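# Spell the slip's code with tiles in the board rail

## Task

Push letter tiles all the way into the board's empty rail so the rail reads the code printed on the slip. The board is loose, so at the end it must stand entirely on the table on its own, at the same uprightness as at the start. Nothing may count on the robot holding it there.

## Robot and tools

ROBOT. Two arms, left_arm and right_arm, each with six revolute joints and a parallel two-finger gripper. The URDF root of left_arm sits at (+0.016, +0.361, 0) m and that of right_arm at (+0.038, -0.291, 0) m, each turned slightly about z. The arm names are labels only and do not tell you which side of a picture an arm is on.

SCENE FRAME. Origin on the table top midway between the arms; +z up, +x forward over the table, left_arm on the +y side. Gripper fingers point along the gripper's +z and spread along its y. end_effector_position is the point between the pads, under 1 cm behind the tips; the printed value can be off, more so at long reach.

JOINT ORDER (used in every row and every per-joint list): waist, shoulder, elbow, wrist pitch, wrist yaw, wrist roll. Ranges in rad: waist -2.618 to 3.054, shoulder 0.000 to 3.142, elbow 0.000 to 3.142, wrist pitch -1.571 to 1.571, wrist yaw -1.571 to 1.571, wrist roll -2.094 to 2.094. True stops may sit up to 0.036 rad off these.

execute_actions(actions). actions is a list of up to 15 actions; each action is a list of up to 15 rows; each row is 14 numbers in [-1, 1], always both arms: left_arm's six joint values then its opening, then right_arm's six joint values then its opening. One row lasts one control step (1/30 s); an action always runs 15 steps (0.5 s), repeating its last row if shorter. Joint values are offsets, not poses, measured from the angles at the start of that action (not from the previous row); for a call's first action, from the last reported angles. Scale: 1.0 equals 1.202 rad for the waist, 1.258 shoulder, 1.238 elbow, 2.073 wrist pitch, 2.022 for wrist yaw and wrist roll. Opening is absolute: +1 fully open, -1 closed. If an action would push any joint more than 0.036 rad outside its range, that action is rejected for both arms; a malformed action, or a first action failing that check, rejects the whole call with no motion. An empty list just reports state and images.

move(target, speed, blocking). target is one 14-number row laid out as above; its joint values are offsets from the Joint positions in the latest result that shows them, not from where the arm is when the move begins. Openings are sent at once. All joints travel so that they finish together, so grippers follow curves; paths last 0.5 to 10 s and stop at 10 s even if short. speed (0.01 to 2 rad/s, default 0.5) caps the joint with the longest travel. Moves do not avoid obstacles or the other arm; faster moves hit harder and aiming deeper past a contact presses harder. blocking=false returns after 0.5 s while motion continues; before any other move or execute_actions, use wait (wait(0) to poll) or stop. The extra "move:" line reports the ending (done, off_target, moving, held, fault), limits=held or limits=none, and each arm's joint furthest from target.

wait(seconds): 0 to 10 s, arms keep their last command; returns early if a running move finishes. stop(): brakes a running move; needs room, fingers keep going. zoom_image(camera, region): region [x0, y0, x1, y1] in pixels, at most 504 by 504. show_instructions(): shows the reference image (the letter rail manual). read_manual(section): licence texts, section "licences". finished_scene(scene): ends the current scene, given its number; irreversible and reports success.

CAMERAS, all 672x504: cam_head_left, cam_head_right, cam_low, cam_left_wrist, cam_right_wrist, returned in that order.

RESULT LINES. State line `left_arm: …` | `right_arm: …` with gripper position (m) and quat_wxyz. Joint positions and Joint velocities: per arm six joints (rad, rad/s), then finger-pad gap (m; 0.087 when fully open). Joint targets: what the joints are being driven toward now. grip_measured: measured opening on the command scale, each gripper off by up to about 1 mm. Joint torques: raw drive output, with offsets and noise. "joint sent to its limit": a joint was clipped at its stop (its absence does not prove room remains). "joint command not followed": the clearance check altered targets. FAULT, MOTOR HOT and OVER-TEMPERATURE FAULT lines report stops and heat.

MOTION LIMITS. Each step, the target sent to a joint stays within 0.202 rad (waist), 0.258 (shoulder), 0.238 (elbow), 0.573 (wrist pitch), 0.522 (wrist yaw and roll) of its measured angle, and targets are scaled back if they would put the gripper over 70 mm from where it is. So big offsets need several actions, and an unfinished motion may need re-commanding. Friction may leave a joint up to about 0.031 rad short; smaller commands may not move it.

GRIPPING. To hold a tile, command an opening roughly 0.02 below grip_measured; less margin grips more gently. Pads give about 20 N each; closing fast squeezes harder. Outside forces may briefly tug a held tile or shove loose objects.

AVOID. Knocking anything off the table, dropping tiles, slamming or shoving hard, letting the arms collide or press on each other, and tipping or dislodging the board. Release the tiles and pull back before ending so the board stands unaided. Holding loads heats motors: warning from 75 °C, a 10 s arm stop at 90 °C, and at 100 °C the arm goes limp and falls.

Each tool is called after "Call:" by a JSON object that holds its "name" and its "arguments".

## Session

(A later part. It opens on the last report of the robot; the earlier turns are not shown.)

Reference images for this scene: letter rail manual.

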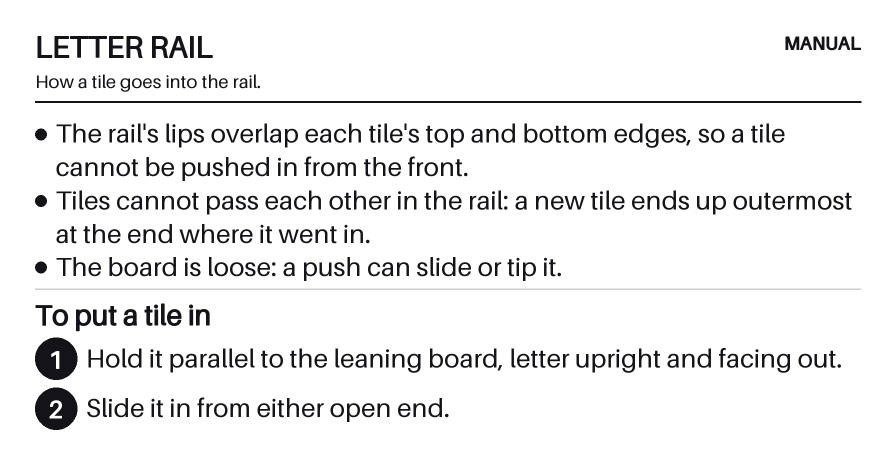

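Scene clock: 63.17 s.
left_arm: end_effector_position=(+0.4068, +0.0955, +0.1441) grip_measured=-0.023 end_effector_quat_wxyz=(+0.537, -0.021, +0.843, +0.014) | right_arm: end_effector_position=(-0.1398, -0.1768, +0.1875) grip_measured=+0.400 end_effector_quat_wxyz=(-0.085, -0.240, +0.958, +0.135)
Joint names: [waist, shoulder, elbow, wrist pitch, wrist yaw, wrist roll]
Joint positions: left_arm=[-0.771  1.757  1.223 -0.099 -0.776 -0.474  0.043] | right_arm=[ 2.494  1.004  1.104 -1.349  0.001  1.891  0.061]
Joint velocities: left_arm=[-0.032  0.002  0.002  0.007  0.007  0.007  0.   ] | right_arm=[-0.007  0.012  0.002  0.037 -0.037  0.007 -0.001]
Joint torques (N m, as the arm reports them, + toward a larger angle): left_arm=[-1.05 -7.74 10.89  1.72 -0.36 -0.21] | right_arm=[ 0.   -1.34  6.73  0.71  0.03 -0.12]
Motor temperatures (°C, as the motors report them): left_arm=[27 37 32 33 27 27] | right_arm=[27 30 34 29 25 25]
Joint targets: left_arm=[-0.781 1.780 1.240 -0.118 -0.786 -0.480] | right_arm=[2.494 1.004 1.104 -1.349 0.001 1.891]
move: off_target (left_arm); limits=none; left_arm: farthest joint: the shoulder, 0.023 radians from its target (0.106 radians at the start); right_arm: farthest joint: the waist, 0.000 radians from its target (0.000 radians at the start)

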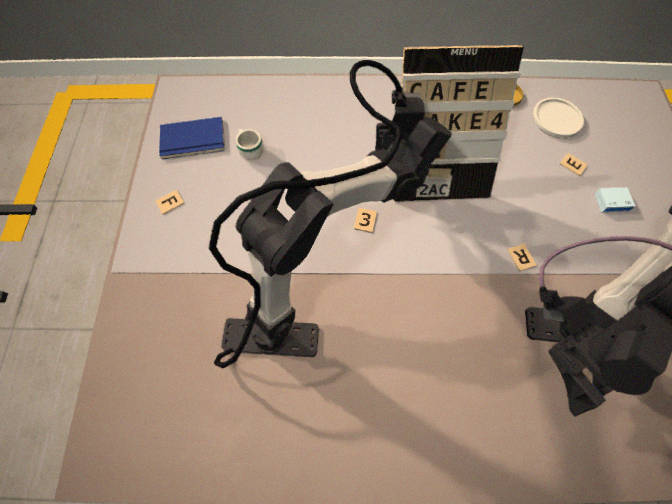

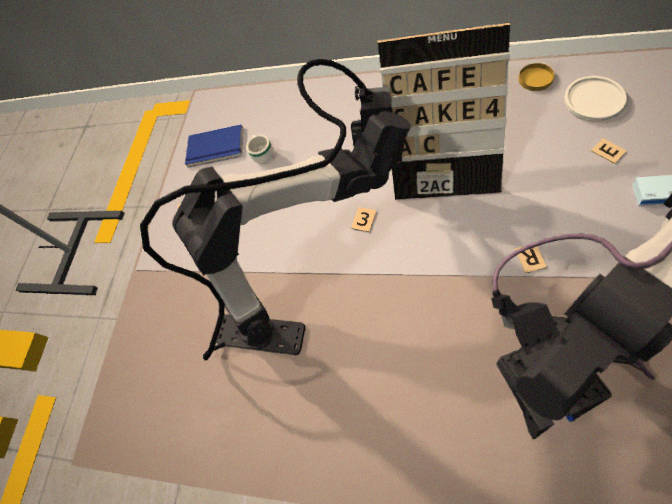

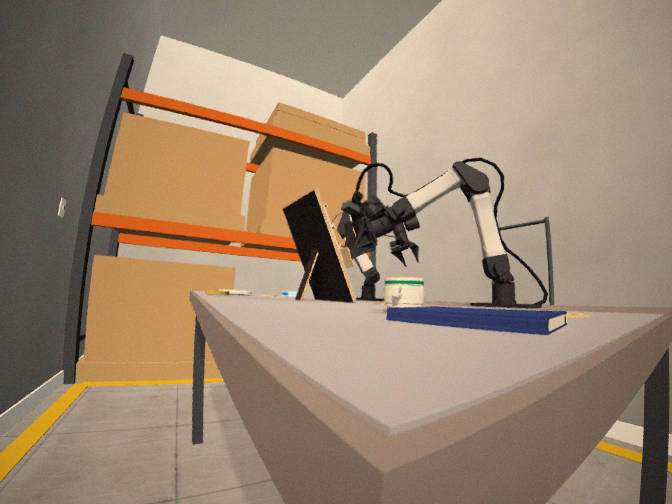

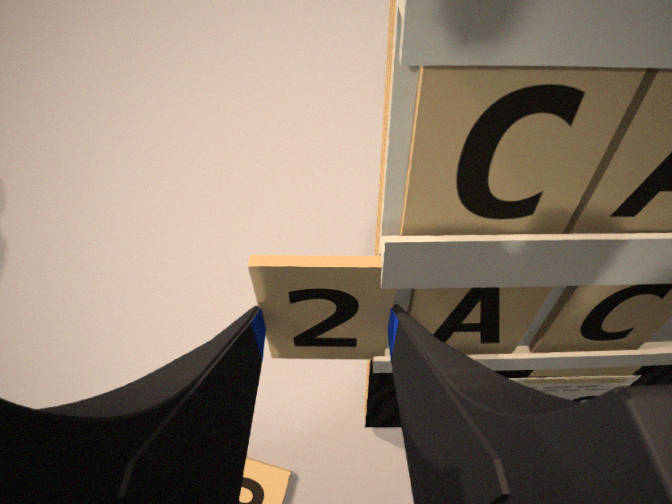

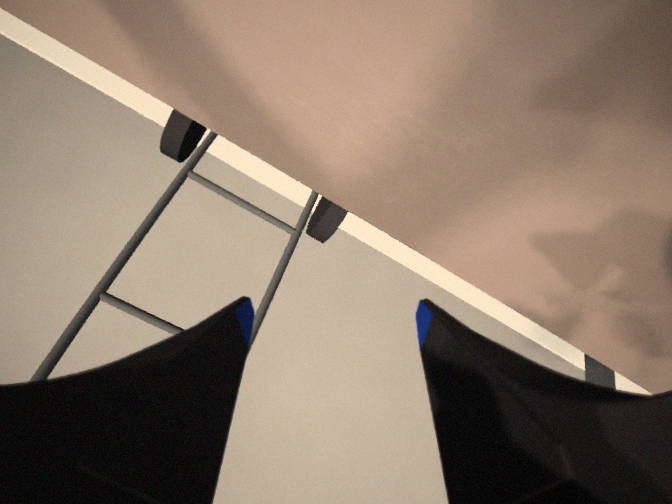

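Behind both lips.

Call:
{"name": "move", "arguments": {"target": [-0.074,0.136,0.17,-0.051,-0.034,-0.04,-0.07,0,0,0,0,0,0,0.4], "speed": 0.12}}

Scene clock: 66.97 s.
left_arm: end_effector_position=(+0.4087, +0.0446, +0.1432) grip_measured=-0.023 end_effector_quat_wxyz=(+0.539, -0.025, +0.842, +0.009) | right_arm: end_effector_position=(-0.1398, -0.1768, +0.1875) grip_measured=+0.400 end_effector_quat_wxyz=(-0.085, -0.240, +0.958, +0.135)
Joint names: [waist, shoulder, elbow, wrist pitch, wrist yaw, wrist roll]
Joint positions: left_arm=[-0.85   1.905  1.416 -0.186 -0.835 -0.549  0.043] | right_arm=[ 2.494  1.004  1.104 -1.349  0.001  1.891  0.061]
Joint velocities: left_arm=[-0.012  0.002 -0.007  0.022  0.007  0.051 -0.   ] | right_arm=[ 0.007 -0.037  0.007  0.051 -0.007 -0.022 -0.001]
Joint torques (N m, as the arm reports them, + toward a larger angle): left_arm=[-1.08 -9.11 10.88  1.67 -0.41 -0.2 ] | right_arm=[ 0.   -1.45  6.62  0.74  0.03 -0.16]
Motor temperatures (°C, as the motors report them): left_arm=[27 37 33 34 27 27] | right_arm=[27 30 34 29 25 25]
Joint targets: left_arm=[-0.860 1.929 1.433 -0.205 -0.845 -0.555] | right_arm=[2.494 1.004 1.104 -1.349 0.001 1.891]
move: off_target (left_arm); limits=none; left_arm: farthest joint: the shoulder, 0.023 radians from its target (0.171 radians at the start); right_arm: farthest joint: the waist, 0.000 radians from its target (0.000 radians at the start)

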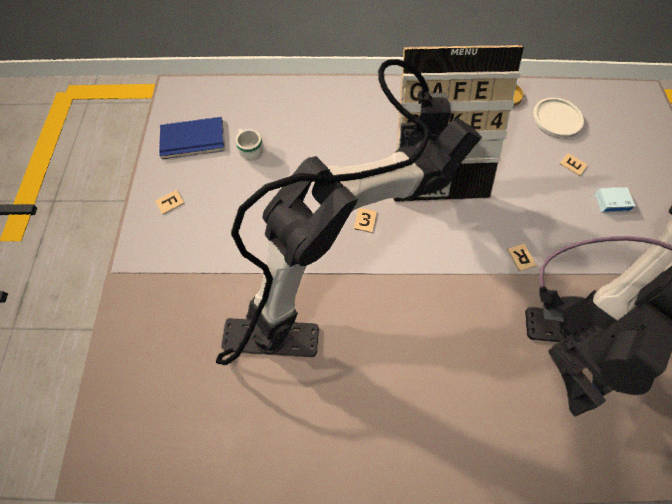

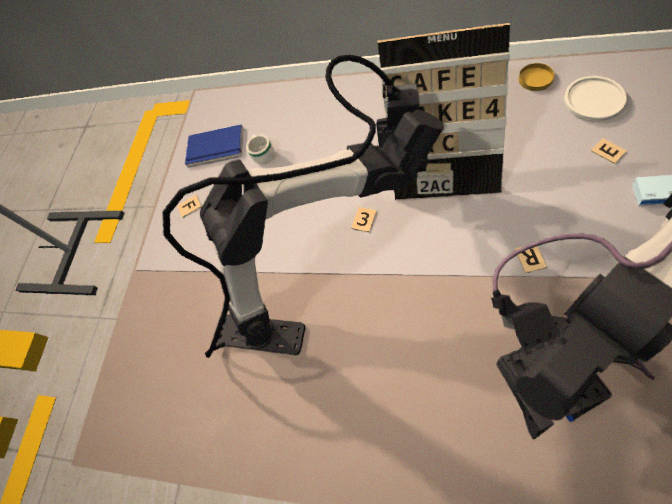

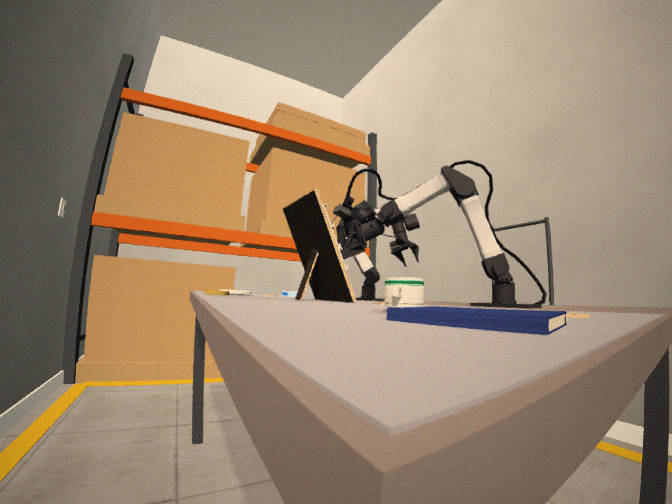

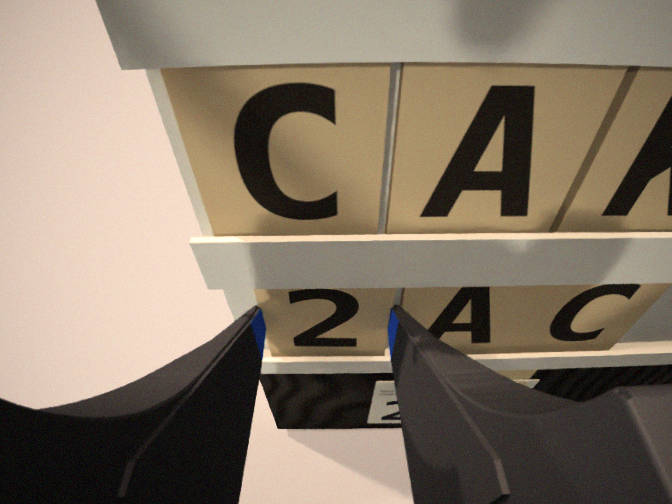

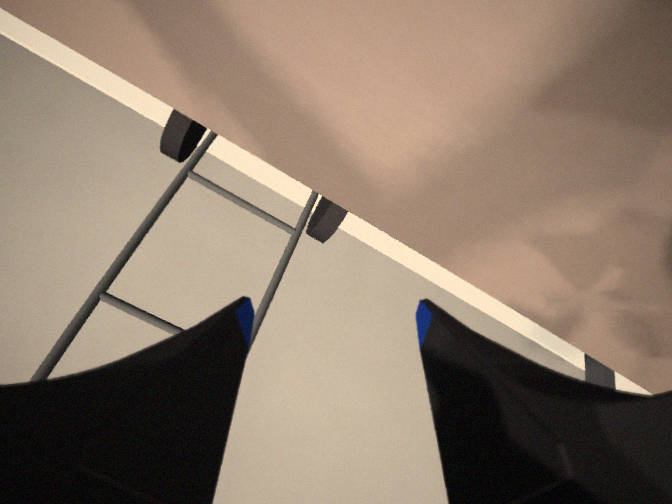

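Call:
{"name": "move", "arguments": {"target": [-0.11,-0.11,-0.12,0,0,0,0.08,0,0,0,0,0,0,0.4], "speed": 0.18}}

Scene clock: 68.20 s.
left_arm: end_effector_position=(+0.3505, +0.0242, +0.1559) grip_measured=+0.080 end_effector_quat_wxyz=(+0.541, +0.025, +0.840, -0.029) | right_arm: end_effector_position=(-0.1398, -0.1768, +0.1875) grip_measured=+0.400 end_effector_quat_wxyz=(-0.085, -0.240, +0.958, +0.135)
Joint names: [waist, shoulder, elbow, wrist pitch, wrist yaw, wrist roll]
Joint positions: left_arm=[-0.975  1.776  1.295 -0.183 -0.835 -0.549  0.047] | right_arm=[ 2.494  1.004  1.104 -1.349  0.001  1.891  0.061]
Joint velocities: left_arm=[-0.022 -0.017 -0.002  0.051  0.022  0.022  0.   ] | right_arm=[-0.007 -0.022 -0.002  0.007 -0.007 -0.022 -0.001]
Joint torques (N m, as the arm reports them, + toward a larger angle): left_arm=[ -0.79 -10.62   6.49   1.82  -0.29  -0.14] | right_arm=[ 0.01 -1.52  6.8   0.71  0.06 -0.09]
Motor temperatures (°C, as the motors report them): left_arm=[27 38 33 34 27 27] | right_arm=[27 30 34 29 25 25]
Joint targets: left_arm=[-0.982 1.766 1.267 -0.186 -0.835 -0.548] | right_arm=[2.494 1.004 1.104 -1.349 0.001 1.891]
move: off_target (left_arm); limits=none; left_arm: farthest joint: the elbow, 0.028 radians from its target (0.148 radians at the start); right_arm: farthest joint: the waist, 0.000 radians from its target (0.000 radians at the start)

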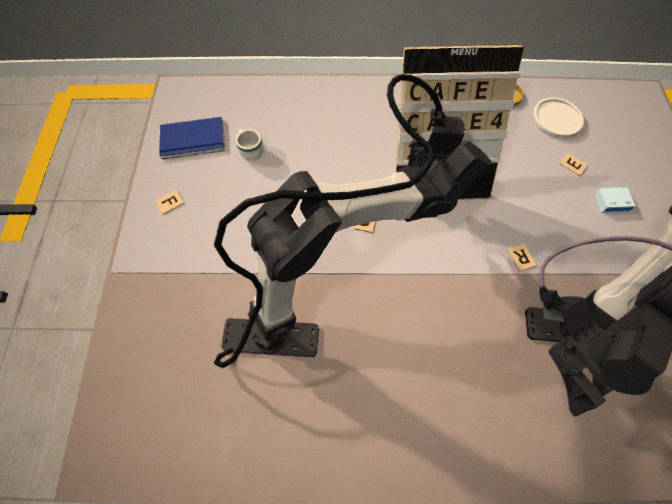

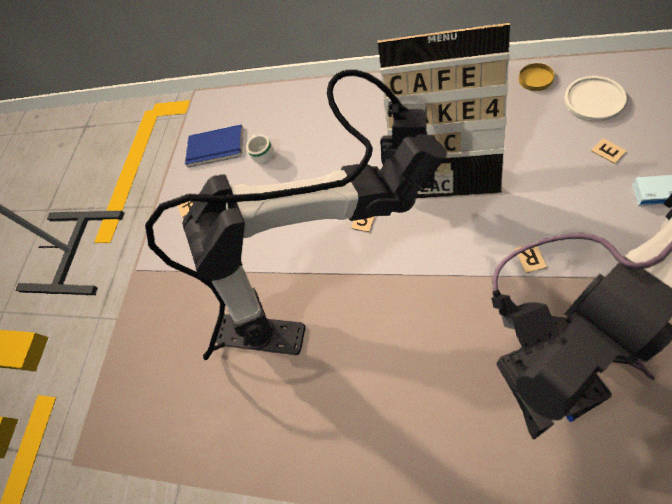

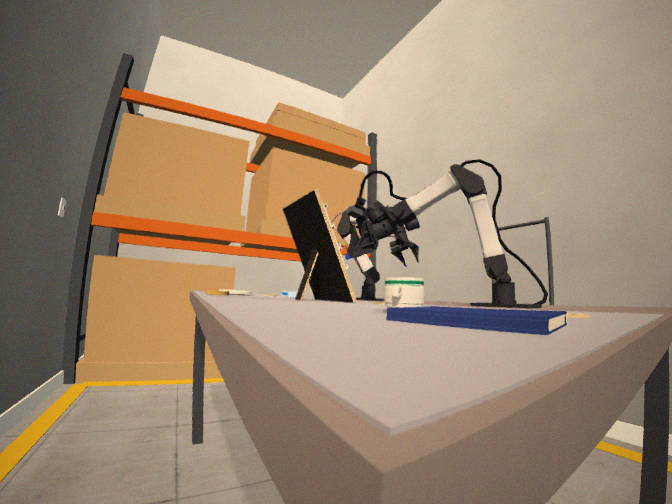

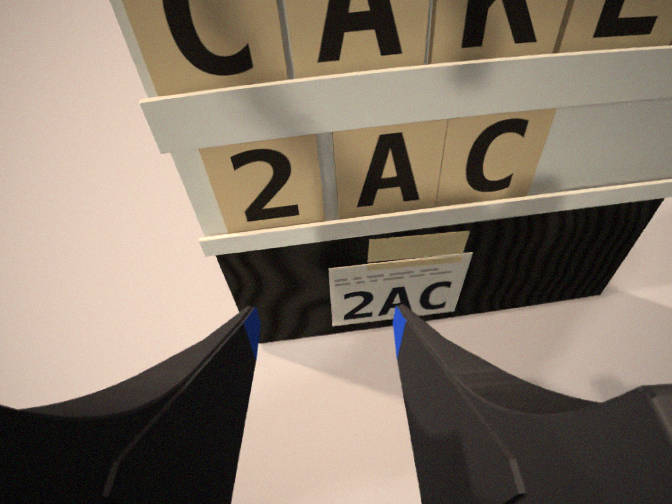

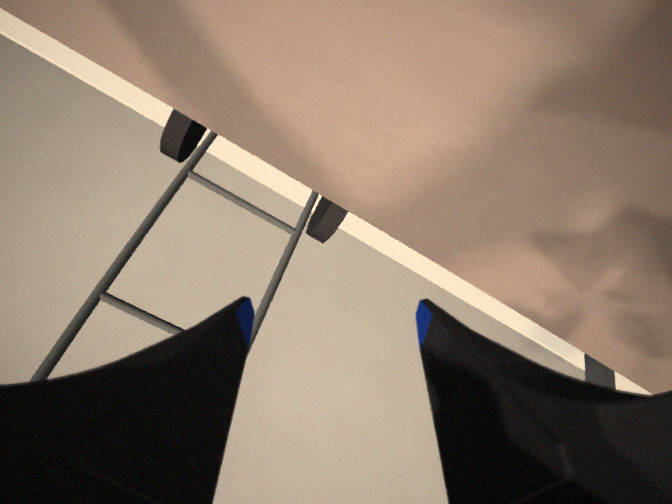

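Call:
{"name": "finished_scene", "arguments": {"scene": 2}}

The scene is finished: the task was done.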